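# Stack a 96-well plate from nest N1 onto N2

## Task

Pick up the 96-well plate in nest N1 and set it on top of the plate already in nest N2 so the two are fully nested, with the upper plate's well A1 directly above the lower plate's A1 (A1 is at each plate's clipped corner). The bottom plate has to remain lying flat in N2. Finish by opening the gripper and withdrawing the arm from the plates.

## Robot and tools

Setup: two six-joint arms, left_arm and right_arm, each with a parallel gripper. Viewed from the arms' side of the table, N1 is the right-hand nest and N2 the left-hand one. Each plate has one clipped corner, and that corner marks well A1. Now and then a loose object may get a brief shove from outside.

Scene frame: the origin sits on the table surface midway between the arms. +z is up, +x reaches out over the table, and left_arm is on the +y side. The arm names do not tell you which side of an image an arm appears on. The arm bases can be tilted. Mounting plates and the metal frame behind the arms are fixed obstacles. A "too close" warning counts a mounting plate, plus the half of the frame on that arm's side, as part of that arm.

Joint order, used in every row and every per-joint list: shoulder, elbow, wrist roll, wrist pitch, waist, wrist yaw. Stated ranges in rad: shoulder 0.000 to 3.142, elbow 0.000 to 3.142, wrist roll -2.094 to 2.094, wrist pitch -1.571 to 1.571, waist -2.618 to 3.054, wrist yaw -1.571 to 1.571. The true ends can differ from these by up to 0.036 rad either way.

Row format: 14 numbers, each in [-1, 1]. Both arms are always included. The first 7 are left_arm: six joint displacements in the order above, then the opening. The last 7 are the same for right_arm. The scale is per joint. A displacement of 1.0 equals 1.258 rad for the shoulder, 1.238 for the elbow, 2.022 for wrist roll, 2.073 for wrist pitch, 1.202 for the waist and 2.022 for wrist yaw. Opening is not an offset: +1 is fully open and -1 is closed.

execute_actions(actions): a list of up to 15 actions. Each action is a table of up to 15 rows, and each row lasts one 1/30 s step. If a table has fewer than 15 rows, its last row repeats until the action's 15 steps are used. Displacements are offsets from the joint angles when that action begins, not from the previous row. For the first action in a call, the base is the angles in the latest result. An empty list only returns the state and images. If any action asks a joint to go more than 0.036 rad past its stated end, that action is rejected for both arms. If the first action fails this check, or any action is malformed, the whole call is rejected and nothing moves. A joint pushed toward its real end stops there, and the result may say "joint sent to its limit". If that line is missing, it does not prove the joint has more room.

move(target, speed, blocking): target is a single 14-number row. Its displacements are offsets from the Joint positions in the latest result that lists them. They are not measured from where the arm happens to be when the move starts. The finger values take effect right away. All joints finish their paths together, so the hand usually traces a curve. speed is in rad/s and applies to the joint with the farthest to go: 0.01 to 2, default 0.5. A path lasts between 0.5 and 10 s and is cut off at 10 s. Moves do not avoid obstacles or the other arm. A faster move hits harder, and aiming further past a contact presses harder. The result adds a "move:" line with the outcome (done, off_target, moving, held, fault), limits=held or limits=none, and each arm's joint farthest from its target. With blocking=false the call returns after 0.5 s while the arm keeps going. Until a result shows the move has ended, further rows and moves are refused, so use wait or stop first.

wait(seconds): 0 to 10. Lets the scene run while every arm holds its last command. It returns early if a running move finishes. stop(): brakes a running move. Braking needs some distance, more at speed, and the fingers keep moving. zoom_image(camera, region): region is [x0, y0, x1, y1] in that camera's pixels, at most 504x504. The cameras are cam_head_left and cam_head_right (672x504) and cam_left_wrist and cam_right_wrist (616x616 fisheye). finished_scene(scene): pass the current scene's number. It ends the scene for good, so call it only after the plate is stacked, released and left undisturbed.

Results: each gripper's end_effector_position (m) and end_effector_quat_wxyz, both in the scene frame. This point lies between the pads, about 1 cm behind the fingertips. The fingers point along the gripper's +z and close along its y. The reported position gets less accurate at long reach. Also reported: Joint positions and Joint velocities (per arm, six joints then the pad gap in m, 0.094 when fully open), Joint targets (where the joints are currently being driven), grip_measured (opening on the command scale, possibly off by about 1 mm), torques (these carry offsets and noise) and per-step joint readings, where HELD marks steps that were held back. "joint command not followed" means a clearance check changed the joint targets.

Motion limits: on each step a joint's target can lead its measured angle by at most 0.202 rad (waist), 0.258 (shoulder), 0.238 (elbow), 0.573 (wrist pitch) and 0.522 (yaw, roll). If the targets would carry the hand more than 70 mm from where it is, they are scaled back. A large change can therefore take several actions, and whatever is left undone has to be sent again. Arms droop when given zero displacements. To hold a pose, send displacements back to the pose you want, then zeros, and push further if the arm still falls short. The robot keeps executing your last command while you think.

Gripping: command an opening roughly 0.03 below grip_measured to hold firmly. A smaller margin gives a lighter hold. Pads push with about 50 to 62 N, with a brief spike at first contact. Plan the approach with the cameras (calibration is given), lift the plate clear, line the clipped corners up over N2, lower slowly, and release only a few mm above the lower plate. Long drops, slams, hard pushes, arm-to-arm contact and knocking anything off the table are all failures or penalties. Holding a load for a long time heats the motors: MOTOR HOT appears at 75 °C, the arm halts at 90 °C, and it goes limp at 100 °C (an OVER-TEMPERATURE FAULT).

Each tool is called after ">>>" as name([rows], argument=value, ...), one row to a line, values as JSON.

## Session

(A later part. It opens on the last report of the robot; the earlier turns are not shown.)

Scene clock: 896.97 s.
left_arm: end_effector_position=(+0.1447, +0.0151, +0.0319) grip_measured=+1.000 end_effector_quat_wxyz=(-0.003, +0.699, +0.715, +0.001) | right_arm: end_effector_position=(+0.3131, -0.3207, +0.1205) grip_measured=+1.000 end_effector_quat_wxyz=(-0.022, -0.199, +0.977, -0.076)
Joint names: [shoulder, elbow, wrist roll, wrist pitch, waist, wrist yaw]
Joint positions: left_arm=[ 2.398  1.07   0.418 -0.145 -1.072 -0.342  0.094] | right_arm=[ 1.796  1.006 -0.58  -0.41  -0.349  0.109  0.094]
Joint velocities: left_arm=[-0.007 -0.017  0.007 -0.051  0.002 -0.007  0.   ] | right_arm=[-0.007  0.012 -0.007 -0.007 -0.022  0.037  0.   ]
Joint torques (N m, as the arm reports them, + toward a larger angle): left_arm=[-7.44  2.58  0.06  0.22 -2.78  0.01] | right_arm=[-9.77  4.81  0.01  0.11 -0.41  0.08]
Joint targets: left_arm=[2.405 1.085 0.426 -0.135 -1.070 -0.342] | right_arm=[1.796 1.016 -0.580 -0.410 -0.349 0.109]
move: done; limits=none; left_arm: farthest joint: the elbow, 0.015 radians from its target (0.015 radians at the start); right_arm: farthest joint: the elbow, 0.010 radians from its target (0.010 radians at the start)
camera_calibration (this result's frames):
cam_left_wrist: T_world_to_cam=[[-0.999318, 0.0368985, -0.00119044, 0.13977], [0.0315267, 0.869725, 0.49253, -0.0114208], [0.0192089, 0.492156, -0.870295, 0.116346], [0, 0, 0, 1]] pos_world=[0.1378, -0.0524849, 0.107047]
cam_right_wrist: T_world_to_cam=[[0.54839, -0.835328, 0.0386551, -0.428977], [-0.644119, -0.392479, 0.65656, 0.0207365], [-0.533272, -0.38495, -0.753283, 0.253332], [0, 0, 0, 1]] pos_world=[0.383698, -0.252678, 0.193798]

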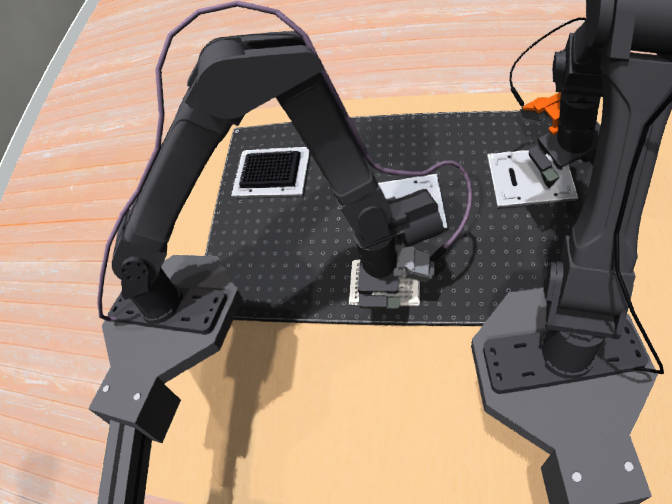

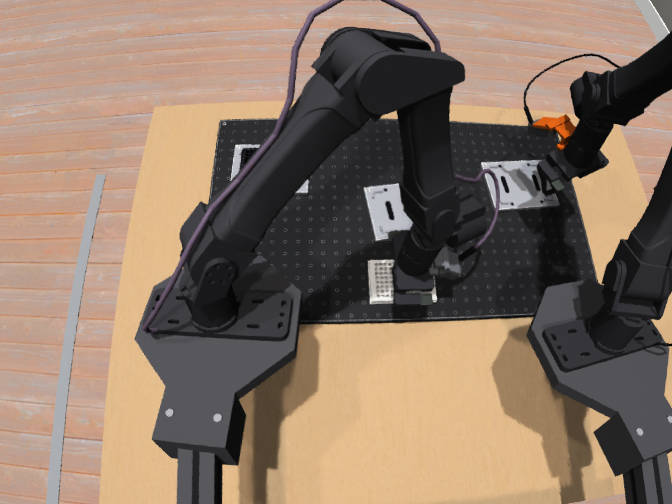

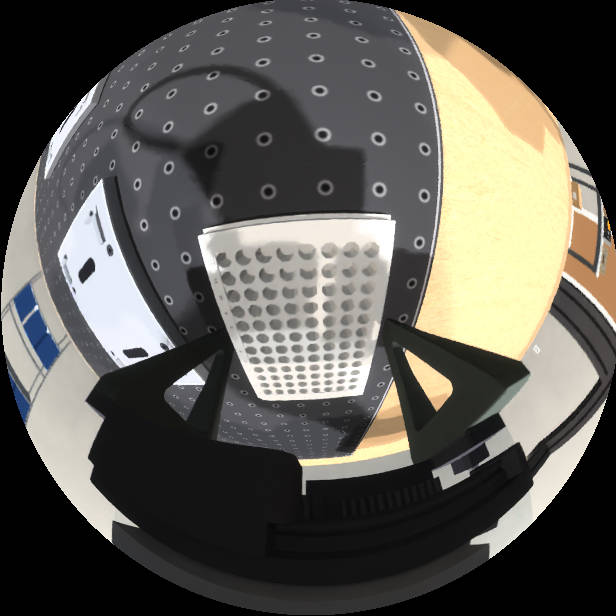

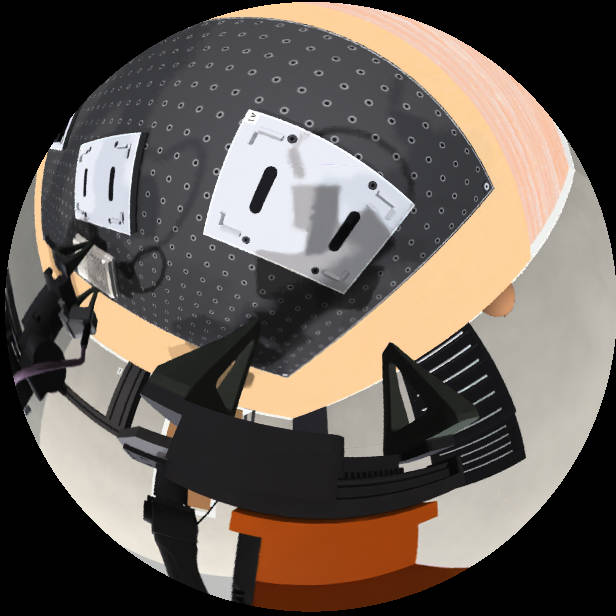

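>>> zoom_image(camera="cam_left_wrist", region=[190, 200, 420, 430])

Region (190, 200, 420, 430) of cam_left_wrist's 616x616 image, scaled by 2.191, with more detail than that image has.

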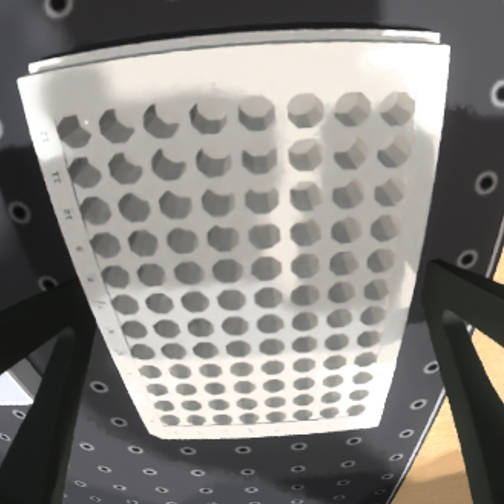

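>>> execute_actions([
  [[0,0.012,0,0,0,0,0.85,0,0.008,0,0,0,0,1]],
  [[0,0.012,0,0,0,0,0.79,0,0.008,0,0,0,0,1]],
  [[0,0.012,0,0,0,0,0.74,0,0.008,0,0,0,0,1]],
])

Scene clock: 917.77 s.
left_arm: end_effector_position=(+0.1446, +0.0150, +0.0319) grip_measured=+0.755 end_effector_quat_wxyz=(-0.003, +0.700, +0.715, +0.001) | right_arm: end_effector_position=(+0.3131, -0.3207, +0.1205) grip_measured=+1.000 end_effector_quat_wxyz=(-0.022, -0.199, +0.977, -0.076)
Joint names: [shoulder, elbow, wrist roll, wrist pitch, waist, wrist yaw]
Joint positions: left_arm=[ 2.398  1.07   0.419 -0.145 -1.072 -0.342  0.082] | right_arm=[ 1.796  1.006 -0.58  -0.41  -0.349  0.109  0.094]
Joint velocities: left_arm=[-0.017  0.002 -0.037 -0.007 -0.007 -0.007  0.001] | right_arm=[-0.007 -0.002  0.022  0.007 -0.012  0.037  0.   ]
Joint torques (N m, as the arm reports them, + toward a larger angle): left_arm=[-7.97  2.58  0.    0.12 -2.84  0.01] | right_arm=[-9.78  4.8   0.01  0.12 -0.38  0.07]
Joint targets: left_arm=[2.398 1.085 0.419 -0.145 -1.072 -0.342] | right_arm=[1.796 1.016 -0.580 -0.410 -0.349 0.109]
Step readings (joint positions; steps 1 to 15: 1st action; 16 to 30: 2nd action; 31 to 45: 3rd action):
0: left_arm=[2.398 1.070 0.419 -0.145 -1.072 -0.342] | right_arm=[1.796 1.006 -0.580 -0.410 -0.349 0.109]
1: left_arm=[2.398 1.070 0.419 -0.145 -1.072 -0.342] | right_arm=[1.796 1.006 -0.580 -0.410 -0.349 0.109]
2: left_arm=[2.398 1.070 0.419 -0.145 -1.072 -0.342] | right_arm=[1.796 1.006 -0.580 -0.410 -0.349 0.109]
4: left_arm=[2.398 1.070 0.419 -0.145 -1.072 -0.342] | right_arm=[1.796 1.006 -0.580 -0.410 -0.349 0.109]
8: left_arm=[2.398 1.070 0.419 -0.145 -1.072 -0.342] | right_arm=[1.796 1.006 -0.580 -0.410 -0.349 0.109]
15: left_arm=[2.398 1.070 0.419 -0.145 -1.072 -0.342] | right_arm=[1.796 1.006 -0.580 -0.410 -0.349 0.109]
16: left_arm=[2.398 1.070 0.419 -0.145 -1.072 -0.342] | right_arm=[1.796 1.006 -0.580 -0.410 -0.349 0.109]
17: left_arm=[2.398 1.070 0.419 -0.145 -1.072 -0.342] | right_arm=[1.796 1.006 -0.580 -0.410 -0.349 0.109]
19: left_arm=[2.398 1.070 0.419 -0.145 -1.072 -0.342] | right_arm=[1.796 1.006 -0.580 -0.410 -0.349 0.109]
23: left_arm=[2.398 1.070 0.419 -0.145 -1.072 -0.342] | right_arm=[1.796 1.006 -0.580 -0.410 -0.349 0.109]
30: left_arm=[2.398 1.070 0.419 -0.145 -1.072 -0.342] | right_arm=[1.796 1.006 -0.580 -0.410 -0.349 0.109]
31: left_arm=[2.398 1.070 0.419 -0.145 -1.072 -0.342] | right_arm=[1.796 1.006 -0.580 -0.410 -0.349 0.109]
32: left_arm=[2.398 1.070 0.419 -0.145 -1.072 -0.342] | right_arm=[1.796 1.006 -0.580 -0.410 -0.349 0.109]
34: left_arm=[2.398 1.070 0.419 -0.145 -1.072 -0.342] | right_arm=[1.796 1.006 -0.580 -0.410 -0.349 0.109]
38: left_arm=[2.398 1.070 0.419 -0.145 -1.072 -0.342] | right_arm=[1.796 1.006 -0.580 -0.410 -0.349 0.109]
45: Joint positions above
camera_calibration (this result's frames):
cam_left_wrist: T_world_to_cam=[[-0.999305, 0.0372769, -0.000849422, 0.139691], [0.0320272, 0.869793, 0.492376, -0.0114623], [0.0190931, 0.492006, -0.870382, 0.116384], [0, 0, 0, 1]] pos_world=[0.137739, -0.052499, 0.107061]
cam_right_wrist: T_world_to_cam=[[0.54839, -0.835328, 0.0386551, -0.428977], [-0.644119, -0.392479, 0.65656, 0.0207365], [-0.533272, -0.38495, -0.753283, 0.253332], [0, 0, 0, 1]] pos_world=[0.383698, -0.252678, 0.193798]

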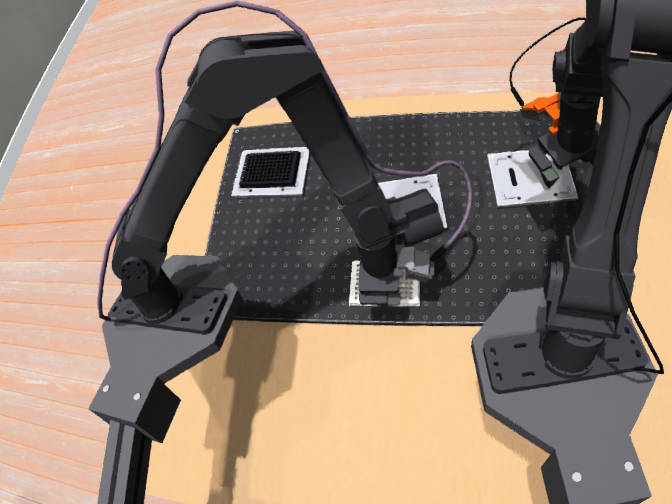

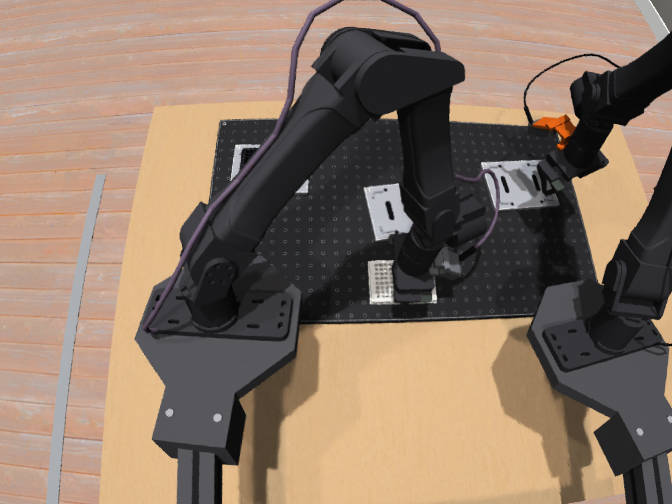

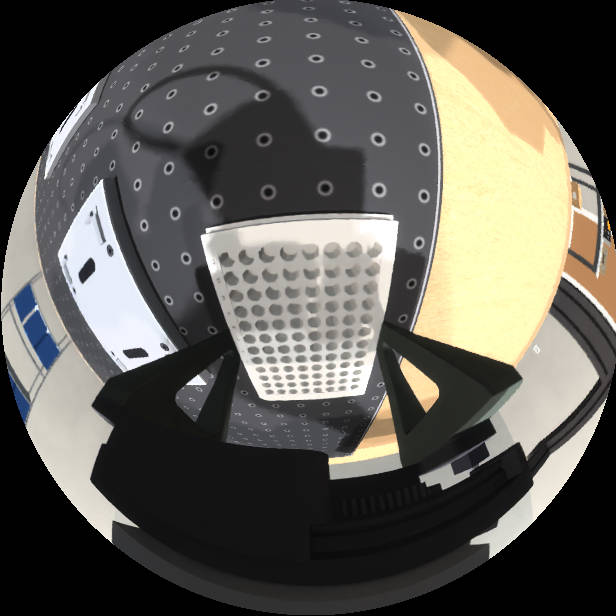

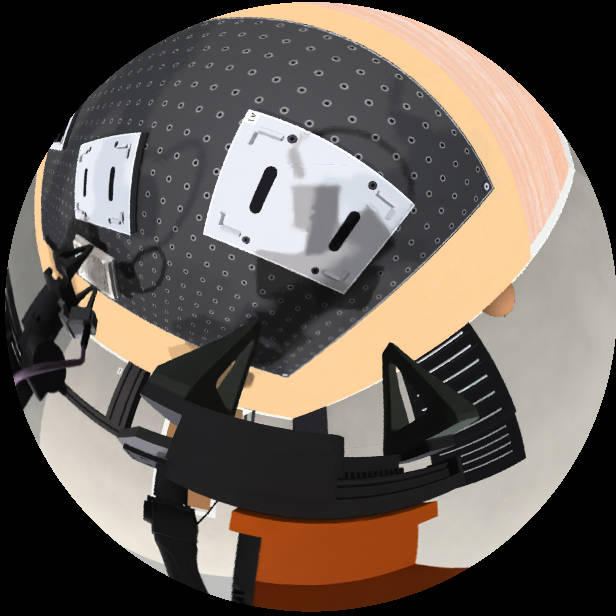

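>>> execute_actions([
  [[0,0.012,0,0,0,0,0.725,0,0.008,0,0,0,0,1]],
])

>>> zoom_image(camera="cam_left_wrist", region=[190, 200, 420, 430])

>>> zoom_image(camera="cam_right_wrist", region=[20, 200, 180, 360])

Scene clock: 921.53 s.
left_arm: end_effector_position=(+0.1446, +0.0150, +0.0319) grip_measured=+0.744 end_effector_quat_wxyz=(-0.003, +0.700, +0.715, +0.001) | right_arm: end_effector_position=(+0.3131, -0.3207, +0.1205) grip_measured=+1.000 end_effector_quat_wxyz=(-0.022, -0.199, +0.977, -0.076)
Joint names: [shoulder, elbow, wrist roll, wrist pitch, waist, wrist yaw]
Joint positions: left_arm=[ 2.398  1.07   0.419 -0.145 -1.072 -0.342  0.082] | right_arm=[ 1.796  1.006 -0.58  -0.41  -0.349  0.109  0.094]
Joint velocities: left_arm=[ 0.022  0.002  0.007  0.007 -0.012 -0.022  0.001] | right_arm=[ 0.002 -0.002 -0.007 -0.007  0.002 -0.066  0.   ]
Joint torques (N m, as the arm reports them, + toward a larger angle): left_arm=[-7.97  2.59  0.    0.12 -2.84  0.01] | right_arm=[-9.8   4.79  0.    0.11 -0.36  0.07]
Joint targets: left_arm=[2.398 1.085 0.419 -0.145 -1.072 -0.342] | right_arm=[1.796 1.016 -0.580 -0.410 -0.349 0.109]
Step readings (joint positions):
0: left_arm=[2.398 1.070 0.419 -0.145 -1.072 -0.342] | right_arm=[1.796 1.006 -0.580 -0.410 -0.349 0.109]
1: left_arm=[2.398 1.070 0.419 -0.145 -1.072 -0.342] | right_arm=[1.796 1.006 -0.580 -0.410 -0.349 0.109]
2: left_arm=[2.398 1.070 0.419 -0.145 -1.072 -0.342] | right_arm=[1.796 1.006 -0.580 -0.410 -0.349 0.109]
4: left_arm=[2.398 1.070 0.419 -0.145 -1.072 -0.342] | right_arm=[1.796 1.006 -0.580 -0.410 -0.349 0.109]
8: left_arm=[2.398 1.070 0.419 -0.145 -1.072 -0.342] | right_arm=[1.796 1.006 -0.580 -0.410 -0.349 0.109]
15: Joint positions above
camera_calibration (this result's frames):
cam_left_wrist: T_world_to_cam=[[-0.999305, 0.0372769, -0.000849422, 0.139691], [0.0320272, 0.869793, 0.492376, -0.0114623], [0.0190931, 0.492006, -0.870382, 0.116384], [0, 0, 0, 1]] pos_world=[0.137739, -0.052499, 0.107061]
cam_right_wrist: T_world_to_cam=[[0.54839, -0.835328, 0.0386551, -0.428977], [-0.644119, -0.392479, 0.65656, 0.0207365], [-0.533272, -0.38495, -0.753283, 0.253332], [0, 0, 0, 1]] pos_world=[0.383698, -0.252678, 0.193798]

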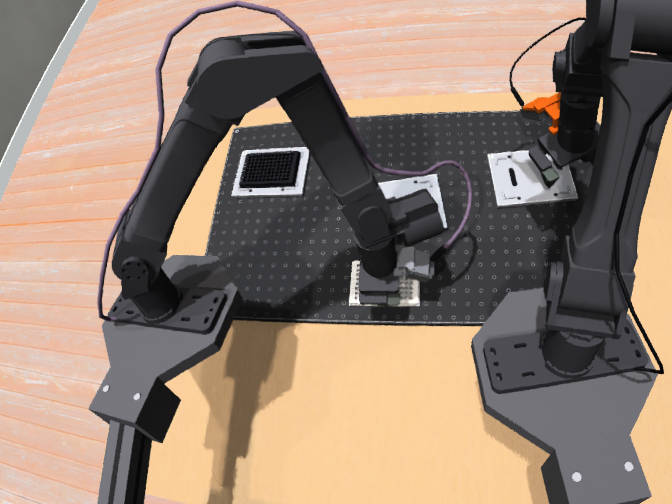

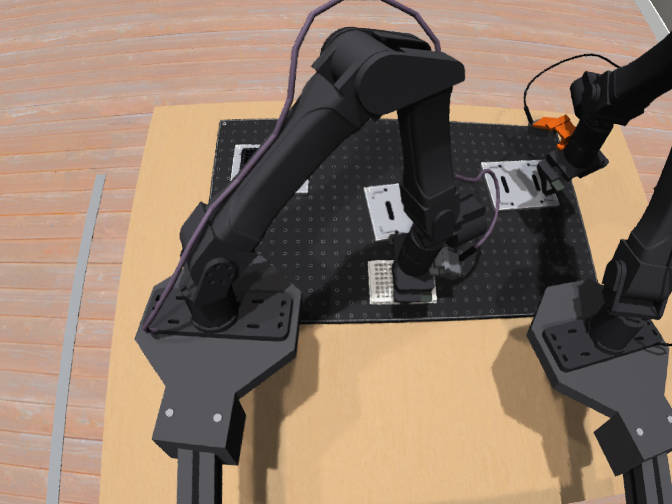

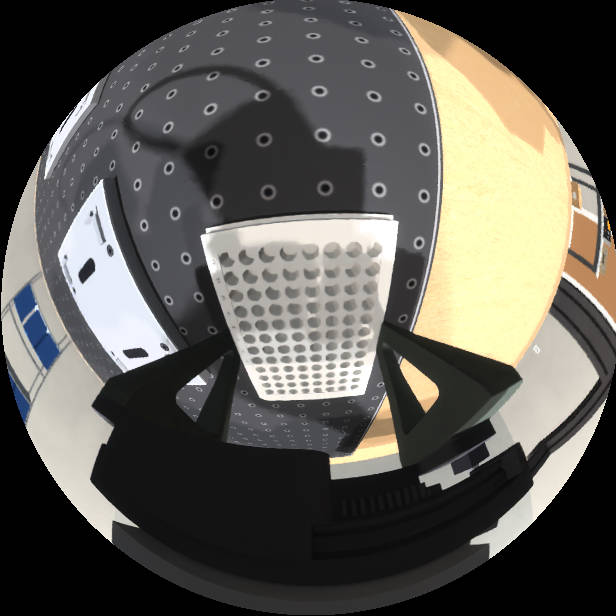

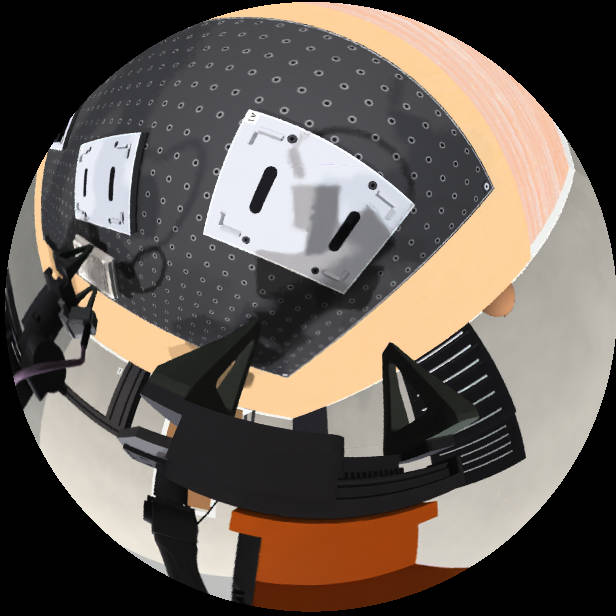

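Region (190, 200, 420, 430) of cam_left_wrist's 616x616 image, scaled by 2.191, with more detail than that image has.

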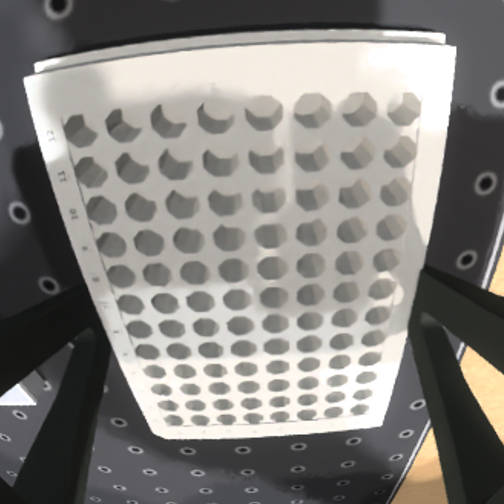

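Region (20, 200, 180, 360) of cam_right_wrist's 616x616 image, scaled by 3.150, with more detail than that image has.

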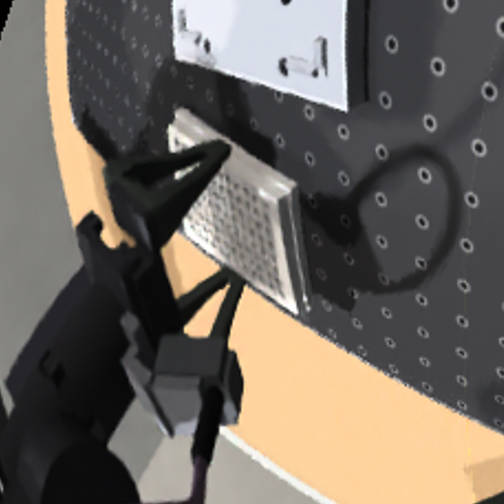

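>>> execute_actions([
  [[0,0.012,0,0,0,0,0.725,0,0.008,0,0,0,0,1]],
  [[0,0.012,0,0,0,0,0.725,0,0.008,0,0,0,0,1]],
])

Scene clock: 925.37 s.
left_arm: end_effector_position=(+0.1446, +0.0150, +0.0319) grip_measured=+0.744 end_effector_quat_wxyz=(-0.003, +0.700, +0.715, +0.001) | right_arm: end_effector_position=(+0.3131, -0.3207, +0.1205) grip_measured=+1.000 end_effector_quat_wxyz=(-0.022, -0.199, +0.977, -0.076)
Joint names: [shoulder, elbow, wrist roll, wrist pitch, waist, wrist yaw]
Joint positions: left_arm=[ 2.398  1.07   0.419 -0.145 -1.072 -0.342  0.082] | right_arm=[ 1.796  1.006 -0.58  -0.41  -0.349  0.109  0.094]
Joint velocities: left_arm=[-0.002  0.012 -0.007  0.037 -0.002 -0.037 -0.002] | right_arm=[-0.002 -0.007 -0.007  0.007 -0.012 -0.037  0.   ]
Joint torques (N m, as the arm reports them, + toward a larger angle): left_arm=[-7.97  2.58  0.    0.12 -2.85  0.01] | right_arm=[-9.76  4.79  0.01  0.12 -0.38  0.07]
Joint targets: left_arm=[2.398 1.085 0.419 -0.145 -1.072 -0.342] | right_arm=[1.796 1.016 -0.580 -0.410 -0.349 0.109]
Step readings (joint positions; steps 1 to 15: 1st action; 16 to 30: 2nd action):
0: left_arm=[2.398 1.070 0.419 -0.145 -1.072 -0.342] | right_arm=[1.796 1.006 -0.580 -0.410 -0.349 0.109]
1: left_arm=[2.398 1.070 0.419 -0.145 -1.072 -0.342] | right_arm=[1.796 1.006 -0.580 -0.410 -0.349 0.109]
2: left_arm=[2.398 1.070 0.419 -0.145 -1.072 -0.342] | right_arm=[1.796 1.006 -0.580 -0.410 -0.349 0.109]
4: left_arm=[2.398 1.070 0.419 -0.145 -1.072 -0.342] | right_arm=[1.796 1.006 -0.580 -0.410 -0.349 0.109]
8: left_arm=[2.398 1.070 0.419 -0.145 -1.072 -0.342] | right_arm=[1.796 1.006 -0.580 -0.410 -0.349 0.109]
15: left_arm=[2.398 1.070 0.419 -0.145 -1.072 -0.342] | right_arm=[1.796 1.006 -0.580 -0.410 -0.349 0.109]
16: left_arm=[2.398 1.070 0.419 -0.145 -1.072 -0.342] | right_arm=[1.796 1.006 -0.580 -0.410 -0.349 0.109]
17: left_arm=[2.398 1.070 0.419 -0.145 -1.072 -0.342] | right_arm=[1.796 1.006 -0.580 -0.410 -0.349 0.109]
19: left_arm=[2.398 1.070 0.419 -0.145 -1.072 -0.342] | right_arm=[1.796 1.006 -0.580 -0.410 -0.349 0.109]
23: left_arm=[2.398 1.070 0.419 -0.145 -1.072 -0.342] | right_arm=[1.796 1.006 -0.580 -0.410 -0.349 0.109]
30: Joint positions above
camera_calibration (this result's frames):
cam_left_wrist: T_world_to_cam=[[-0.999305, 0.0372769, -0.000849422, 0.139691], [0.0320272, 0.869793, 0.492376, -0.0114623], [0.0190931, 0.492006, -0.870382, 0.116384], [0, 0, 0, 1]] pos_world=[0.137739, -0.052499, 0.107061]
cam_right_wrist: T_world_to_cam=[[0.54839, -0.835328, 0.0386551, -0.428977], [-0.644119, -0.392479, 0.65656, 0.0207365], [-0.533272, -0.38495, -0.753283, 0.253332], [0, 0, 0, 1]] pos_world=[0.383698, -0.252678, 0.193798]

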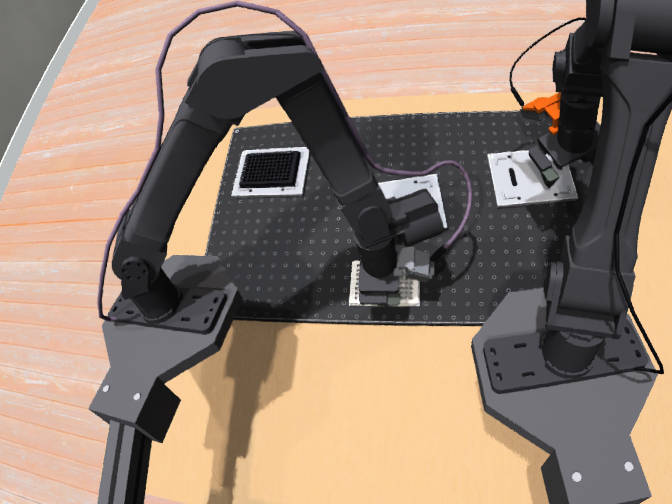

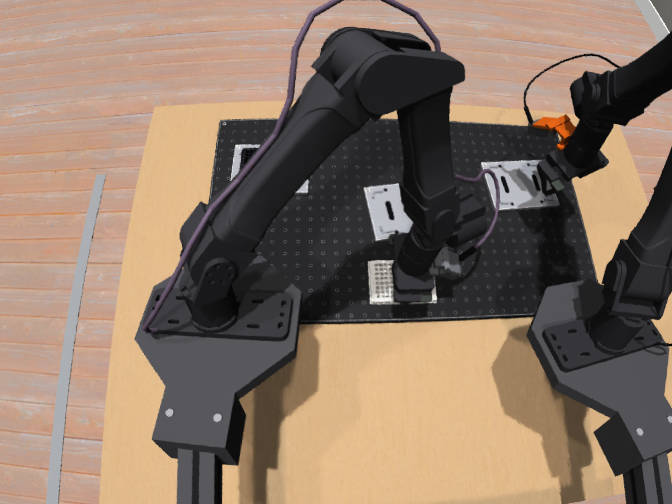

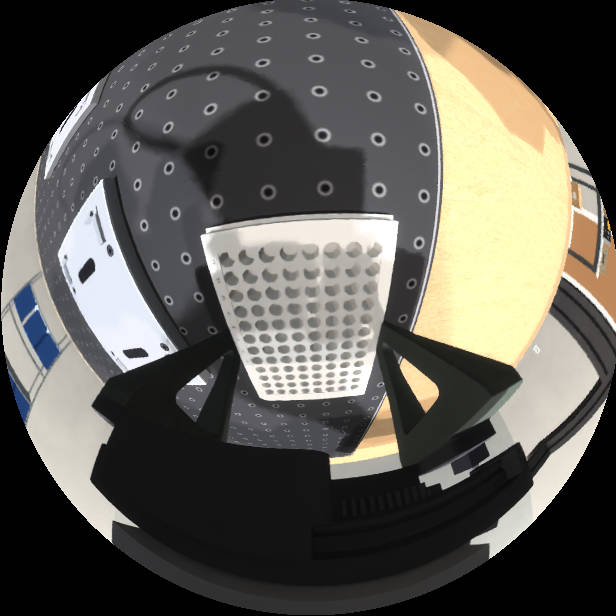

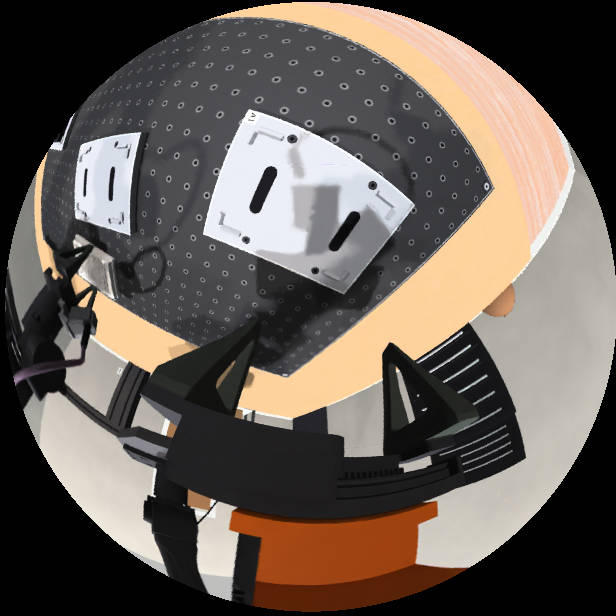

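>>> execute_actions([
  [[0,0.012,0,0,0,0,0.712,0,0.008,0,0,0,0,1]],
])

Scene clock: 928.90 s.
left_arm: end_effector_position=(+0.1446, +0.0150, +0.0319) grip_measured=+0.744 end_effector_quat_wxyz=(-0.003, +0.700, +0.715, +0.001) | right_arm: end_effector_position=(+0.3131, -0.3207, +0.1205) grip_measured=+1.000 end_effector_quat_wxyz=(-0.022, -0.199, +0.977, -0.076)
Joint names: [shoulder, elbow, wrist roll, wrist pitch, waist, wrist yaw]
Joint positions: left_arm=[ 2.398  1.07   0.419 -0.145 -1.072 -0.342  0.082] | right_arm=[ 1.796  1.006 -0.58  -0.41  -0.349  0.109  0.094]
Joint velocities: left_arm=[ 0.007 -0.002  0.051  0.051  0.022  0.066 -0.001] | right_arm=[ 0.012  0.007  0.007  0.051  0.002 -0.007  0.   ]
Joint torques (N m, as the arm reports them, + toward a larger angle): left_arm=[-7.96  2.59  0.    0.12 -2.85  0.01] | right_arm=[-9.77  4.8   0.01  0.12 -0.41  0.08]
Joint targets: left_arm=[2.398 1.085 0.419 -0.145 -1.072 -0.342] | right_arm=[1.796 1.016 -0.580 -0.410 -0.349 0.109]
Step readings (joint positions):
0: left_arm=[2.398 1.070 0.419 -0.145 -1.072 -0.342] | right_arm=[1.796 1.006 -0.580 -0.410 -0.349 0.109]
1: left_arm=[2.398 1.070 0.419 -0.145 -1.072 -0.342] | right_arm=[1.796 1.006 -0.580 -0.410 -0.349 0.109]
2: left_arm=[2.398 1.070 0.419 -0.145 -1.072 -0.342] | right_arm=[1.796 1.006 -0.580 -0.410 -0.349 0.109]
4: left_arm=[2.398 1.070 0.419 -0.145 -1.072 -0.342] | right_arm=[1.796 1.006 -0.580 -0.410 -0.349 0.109]
8: left_arm=[2.398 1.070 0.419 -0.145 -1.072 -0.342] | right_arm=[1.796 1.006 -0.580 -0.410 -0.349 0.109]
15: Joint positions above
camera_calibration (this result's frames):
cam_left_wrist: T_world_to_cam=[[-0.999305, 0.0372769, -0.000849422, 0.139691], [0.0320272, 0.869793, 0.492376, -0.0114623], [0.0190931, 0.492006, -0.870382, 0.116384], [0, 0, 0, 1]] pos_world=[0.137739, -0.052499, 0.107061]
cam_right_wrist: T_world_to_cam=[[0.54839, -0.835328, 0.0386551, -0.428977], [-0.644119, -0.392479, 0.65656, 0.0207365], [-0.533272, -0.38495, -0.753283, 0.253332], [0, 0, 0, 1]] pos_world=[0.383698, -0.252678, 0.193798]

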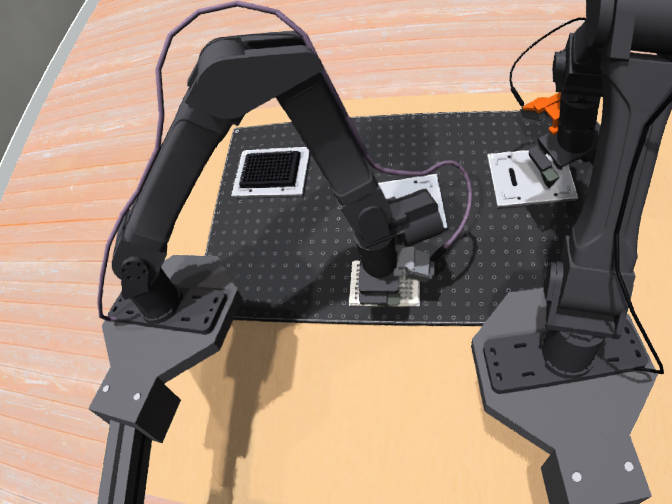

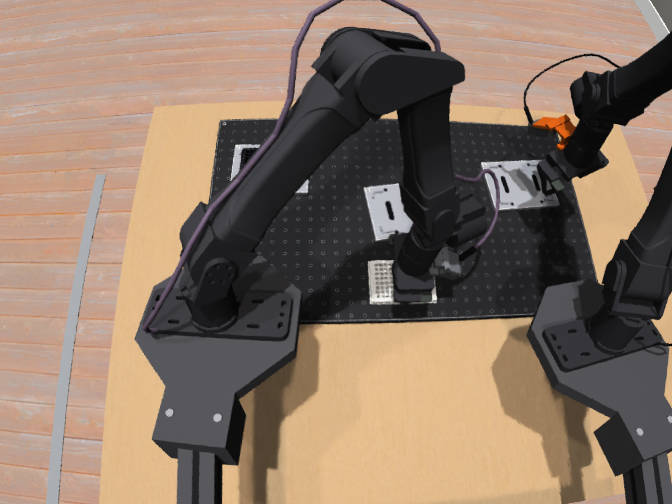

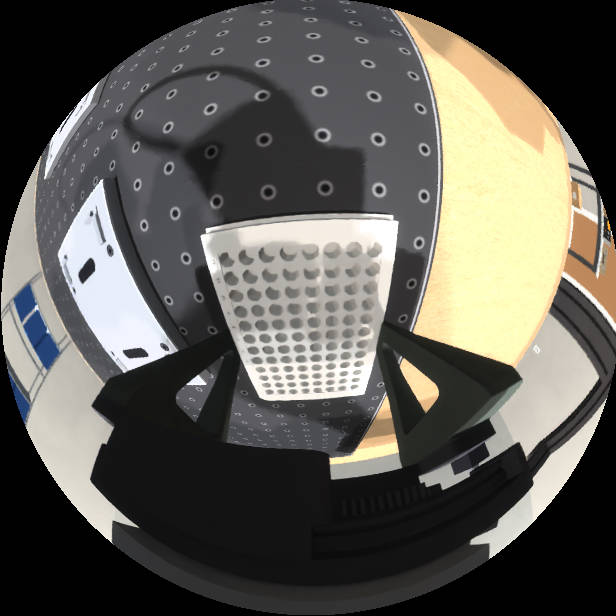

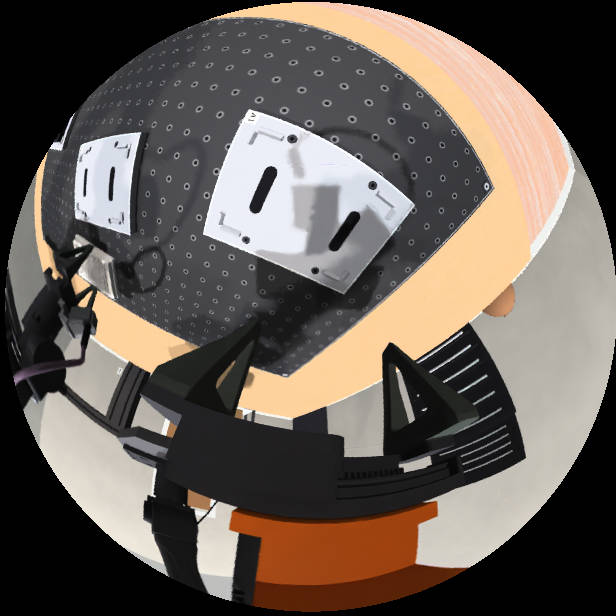

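>>> move(target=[-0.2107,-0.0533,-0.0183,-0.1023,-0.049,0,0.712,0,0.008,0,0,0,0,1], speed=0.15)

Scene clock: 937.43 s.
left_arm: end_effector_position=(+0.1525, +0.0196, +0.1005) grip_measured=+0.744 end_effector_quat_wxyz=(-0.003, +0.704, +0.710, -0.002) | right_arm: end_effector_position=(+0.3131, -0.3207, +0.1205) grip_measured=+1.000 end_effector_quat_wxyz=(-0.022, -0.199, +0.977, -0.076)
Joint names: [shoulder, elbow, wrist roll, wrist pitch, waist, wrist yaw]
Joint positions: left_arm=[ 2.159  1.023  0.389 -0.349 -1.113 -0.342  0.082] | right_arm=[ 1.796  1.006 -0.58  -0.41  -0.349  0.109  0.094]
Joint velocities: left_arm=[-0.002 -0.007 -0.007 -0.007 -0.017  0.007 -0.001] | right_arm=[-0.002 -0.012 -0.066 -0.022 -0.007 -0.022  0.   ]
Joint torques (N m, as the arm reports them, + toward a larger angle): left_arm=[-9.26  1.2  -0.06  0.05 -3.79  0.01] | right_arm=[-9.79  4.8   0.01  0.11 -0.39  0.07]
Joint targets: left_arm=[2.133 1.004 0.382 -0.357 -1.130 -0.342] | right_arm=[1.796 1.016 -0.580 -0.410 -0.349 0.109]
move: off_target (left_arm); limits=none; left_arm: farthest joint: the shoulder, 0.026 radians from its target (0.265 radians at the start); right_arm: farthest joint: the elbow, 0.010 radians from its target (0.010 radians at the start)
camera_calibration (this result's frames):
cam_left_wrist: T_world_to_cam=[[-0.998733, 0.050301, 0.00120118, 0.146933], [0.0444822, 0.87154, 0.488302, -0.0509767], [0.0235152, 0.487737, -0.872674, 0.17332], [0, 0, 0, 1]] pos_world=[0.144938, -0.0474975, 0.175968]
cam_right_wrist: T_world_to_cam=[[0.54839, -0.835328, 0.0386551, -0.428977], [-0.644119, -0.392479, 0.65656, 0.0207365], [-0.533272, -0.38495, -0.753283, 0.253332], [0, 0, 0, 1]] pos_world=[0.383698, -0.252678, 0.193798]

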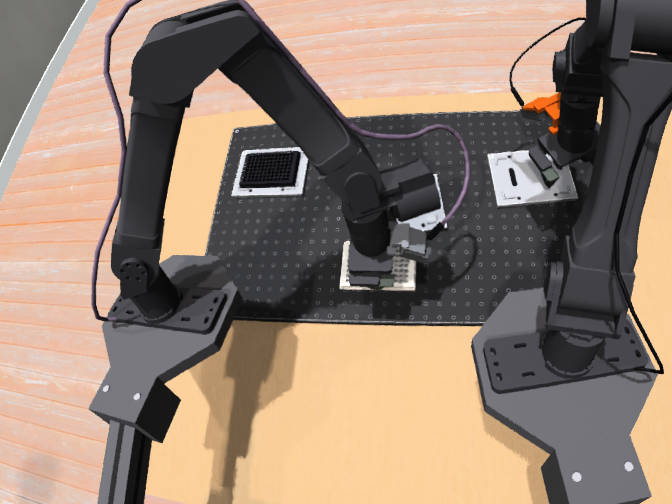

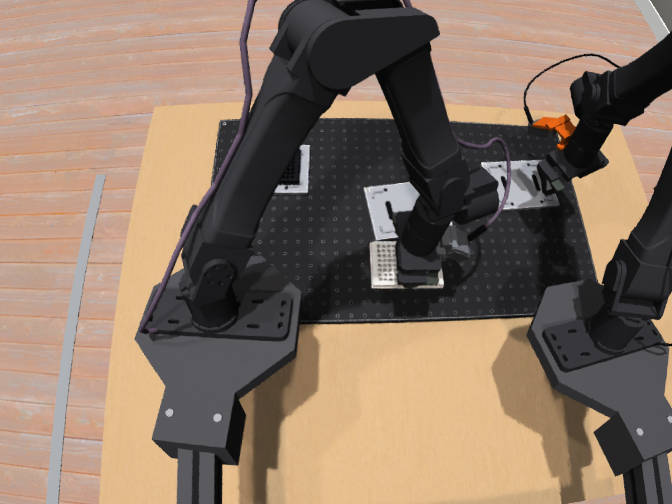

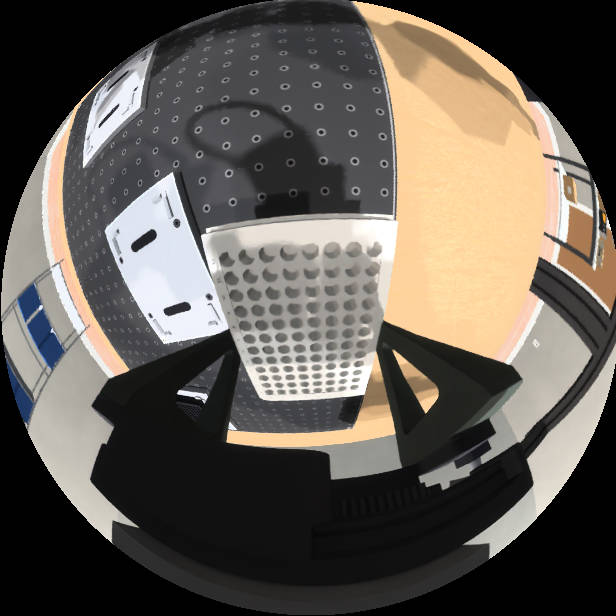

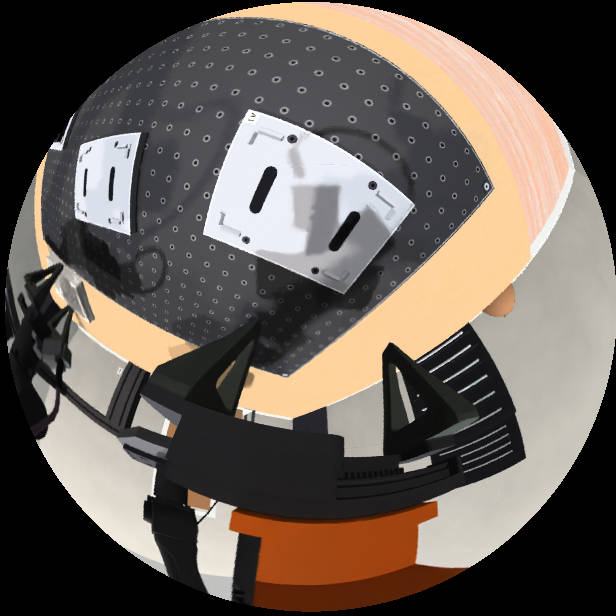

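>>> move(target=[-0.176,0.1446,0.4563,-0.098,0.776,0.1245,0.712,0,0.008,0,0,0,0,1], speed=0.5)

Scene clock: 969.33 s.
left_arm: end_effector_position=(+0.3721, +0.2405, +0.1006) grip_measured=+0.744 end_effector_quat_wxyz=(-0.031, +0.695, +0.717, -0.034) | right_arm: end_effector_position=(+0.3131, -0.3207, +0.1205) grip_measured=+1.000 end_effector_quat_wxyz=(-0.022, -0.199, +0.977, -0.076)
Joint names: [shoulder, elbow, wrist roll, wrist pitch, waist, wrist yaw]
Joint positions: left_arm=[ 1.963  1.175  1.303 -0.538 -0.174 -0.106  0.082] | right_arm=[ 1.796  1.006 -0.58  -0.41  -0.349  0.109  0.094]
Joint velocities: left_arm=[ 0.012 -0.002 -0.037  0.022 -0.002  0.022 -0.   ] | right_arm=[-0.007 -0.017 -0.051 -0.037 -0.012 -0.051  0.   ]
Joint torques (N m, as the arm reports them, + toward a larger angle): left_arm=[-10.16   4.65   0.07  -0.13  -1.57   0.2 ] | right_arm=[-9.79  4.82  0.01  0.11 -0.4   0.08]
Joint targets: left_arm=[1.937 1.202 1.311 -0.552 -0.181 -0.090] | right_arm=[1.796 1.016 -0.580 -0.410 -0.349 0.109]
move: off_target (left_arm); limits=none; left_arm: farthest joint: the elbow, 0.027 radians from its target (0.179 radians at the start); right_arm: farthest joint: the elbow, 0.010 radians from its target (0.010 radians at the start)
camera_calibration (this result's frames):
cam_left_wrist: T_world_to_cam=[[-0.995883, 0.0273114, 0.0864333, 0.350957], [0.0655381, 0.875676, 0.47843, -0.261156], [-0.062621, 0.482126, -0.873861, 0.0940163], [0, 0, 0, 1]] pos_world=[0.372515, 0.173776, 0.176768]
cam_right_wrist: T_world_to_cam=[[0.54839, -0.835328, 0.0386551, -0.428977], [-0.644119, -0.392479, 0.65656, 0.0207365], [-0.533272, -0.38495, -0.753283, 0.253332], [0, 0, 0, 1]] pos_world=[0.383698, -0.252678, 0.193798]

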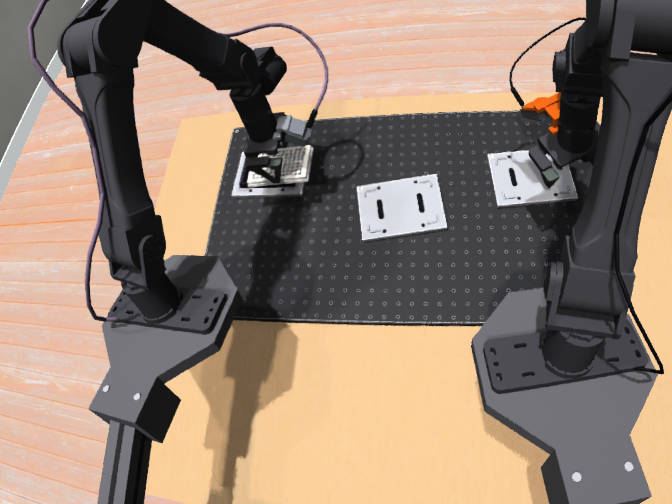

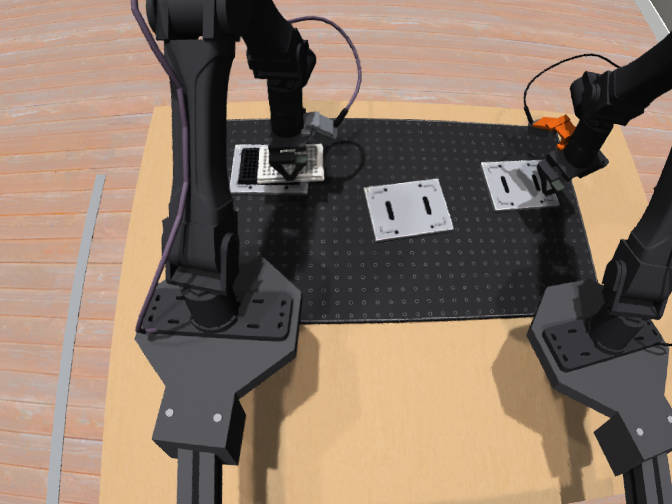

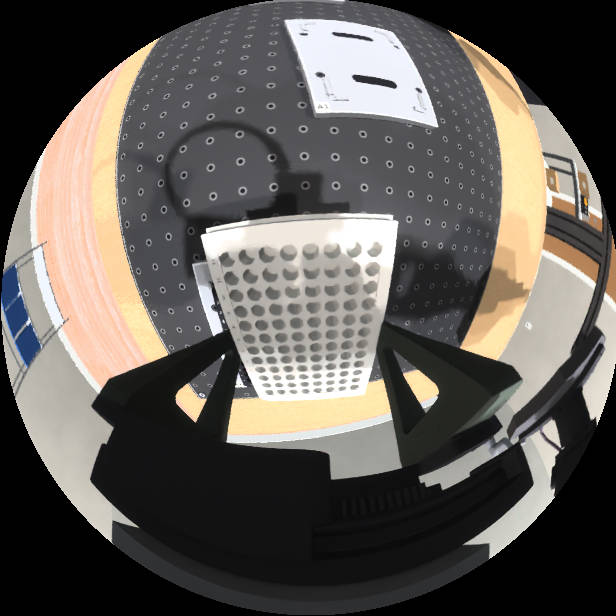

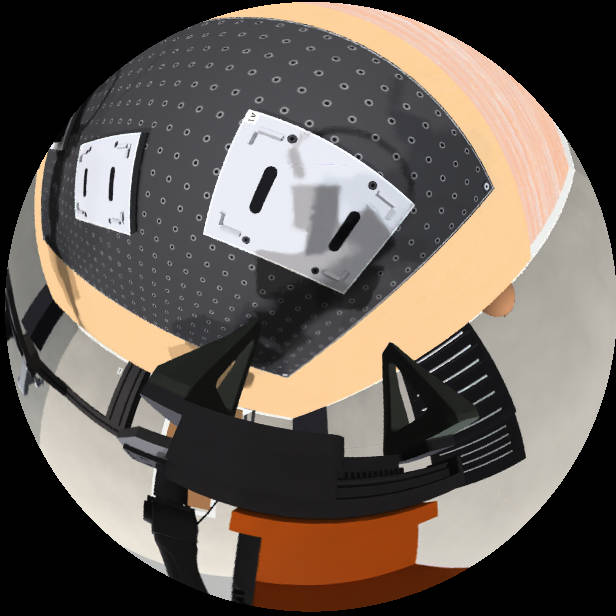

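>>> move(target=[-0.116,0.0945,0.288,-0.059,0.476,0.091,0.712,0,0.008,0,0,0,0,1], speed=0.5)

Scene clock: 977.93 s.
left_arm: end_effector_position=(+0.3983, +0.4440, +0.1494) grip_measured=+0.744 end_effector_quat_wxyz=(-0.002, +0.704, +0.710, -0.002) | right_arm: end_effector_position=(+0.3131, -0.3207, +0.1205) grip_measured=+1.000 end_effector_quat_wxyz=(-0.022, -0.199, +0.977, -0.076)
Joint names: [shoulder, elbow, wrist roll, wrist pitch, waist, wrist yaw]
Joint positions: left_arm=[ 1.842  1.263  1.877 -0.644  0.401  0.063  0.082] | right_arm=[ 1.796  1.006 -0.58  -0.41  -0.349  0.109  0.094]
Joint velocities: left_arm=[ 0.002 -0.007 -0.037  0.007 -0.002  0.007 -0.001] | right_arm=[ 0.002  0.007  0.007 -0.051 -0.007 -0.037  0.   ]
Joint torques (N m, as the arm reports them, + toward a larger angle): left_arm=[-10.37   5.51   0.03  -0.03   0.29   0.14] | right_arm=[-9.78  4.79  0.02  0.12 -0.39  0.07]
Joint targets: left_arm=[1.817 1.292 1.885 -0.660 0.399 0.078] | right_arm=[1.796 1.016 -0.580 -0.410 -0.349 0.109]
move: off_target (left_arm); limits=none; left_arm: farthest joint: the elbow, 0.029 radians from its target (0.117 radians at the start); right_arm: farthest joint: the elbow, 0.010 radians from its target (0.010 radians at the start)
camera_calibration (this result's frames):
cam_left_wrist: T_world_to_cam=[[-0.99874, 0.0501766, -0.000121287, 0.371245], [0.0437405, 0.871812, 0.487884, -0.455366], [0.0245861, 0.487264, -0.872909, 0.00299078], [0, 0, 0, 1]] pos_world=[0.390622, 0.376909, 0.224821]
cam_right_wrist: T_world_to_cam=[[0.54839, -0.835328, 0.0386551, -0.428977], [-0.644119, -0.392479, 0.65656, 0.0207365], [-0.533272, -0.38495, -0.753283, 0.253332], [0, 0, 0, 1]] pos_world=[0.383698, -0.252678, 0.193798]

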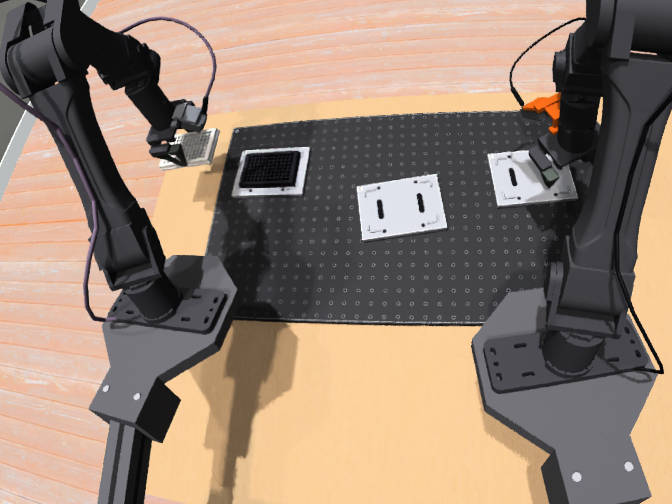

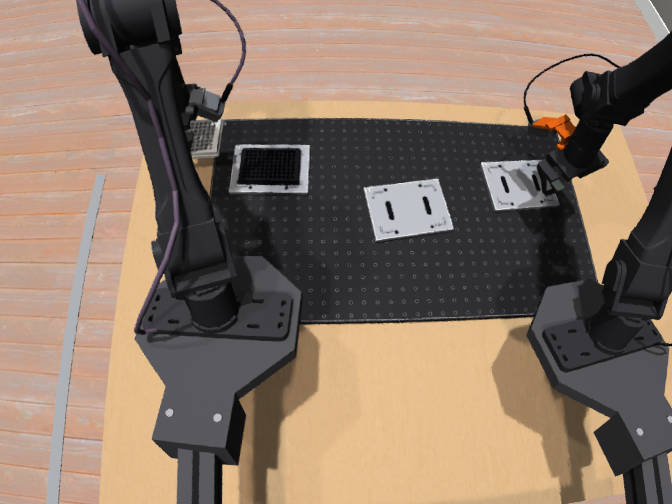

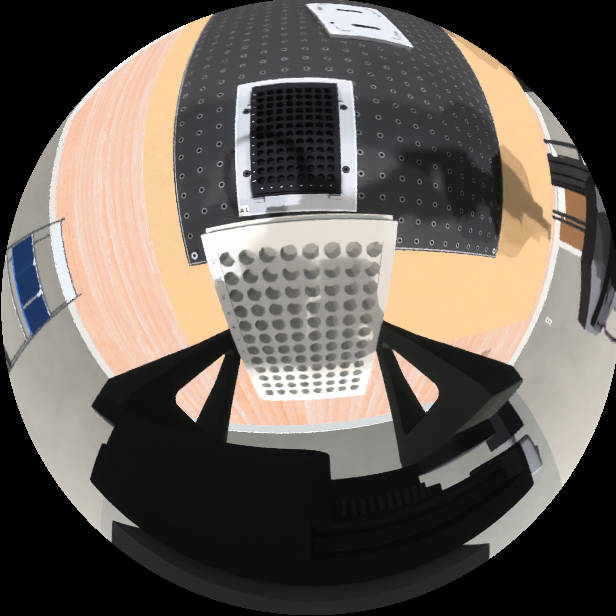

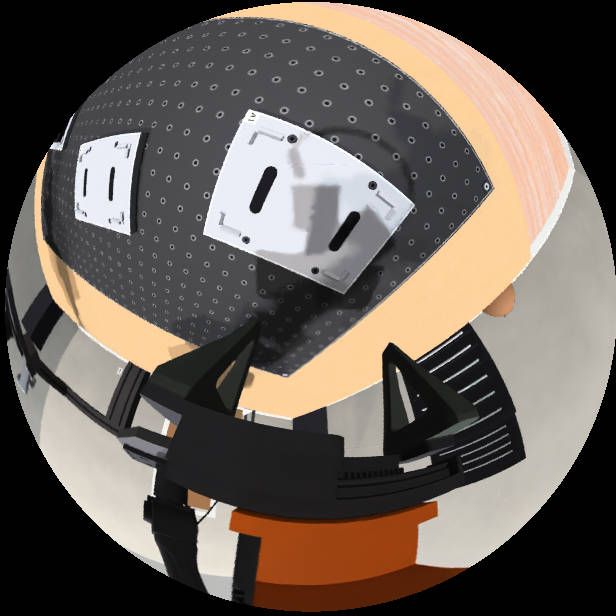

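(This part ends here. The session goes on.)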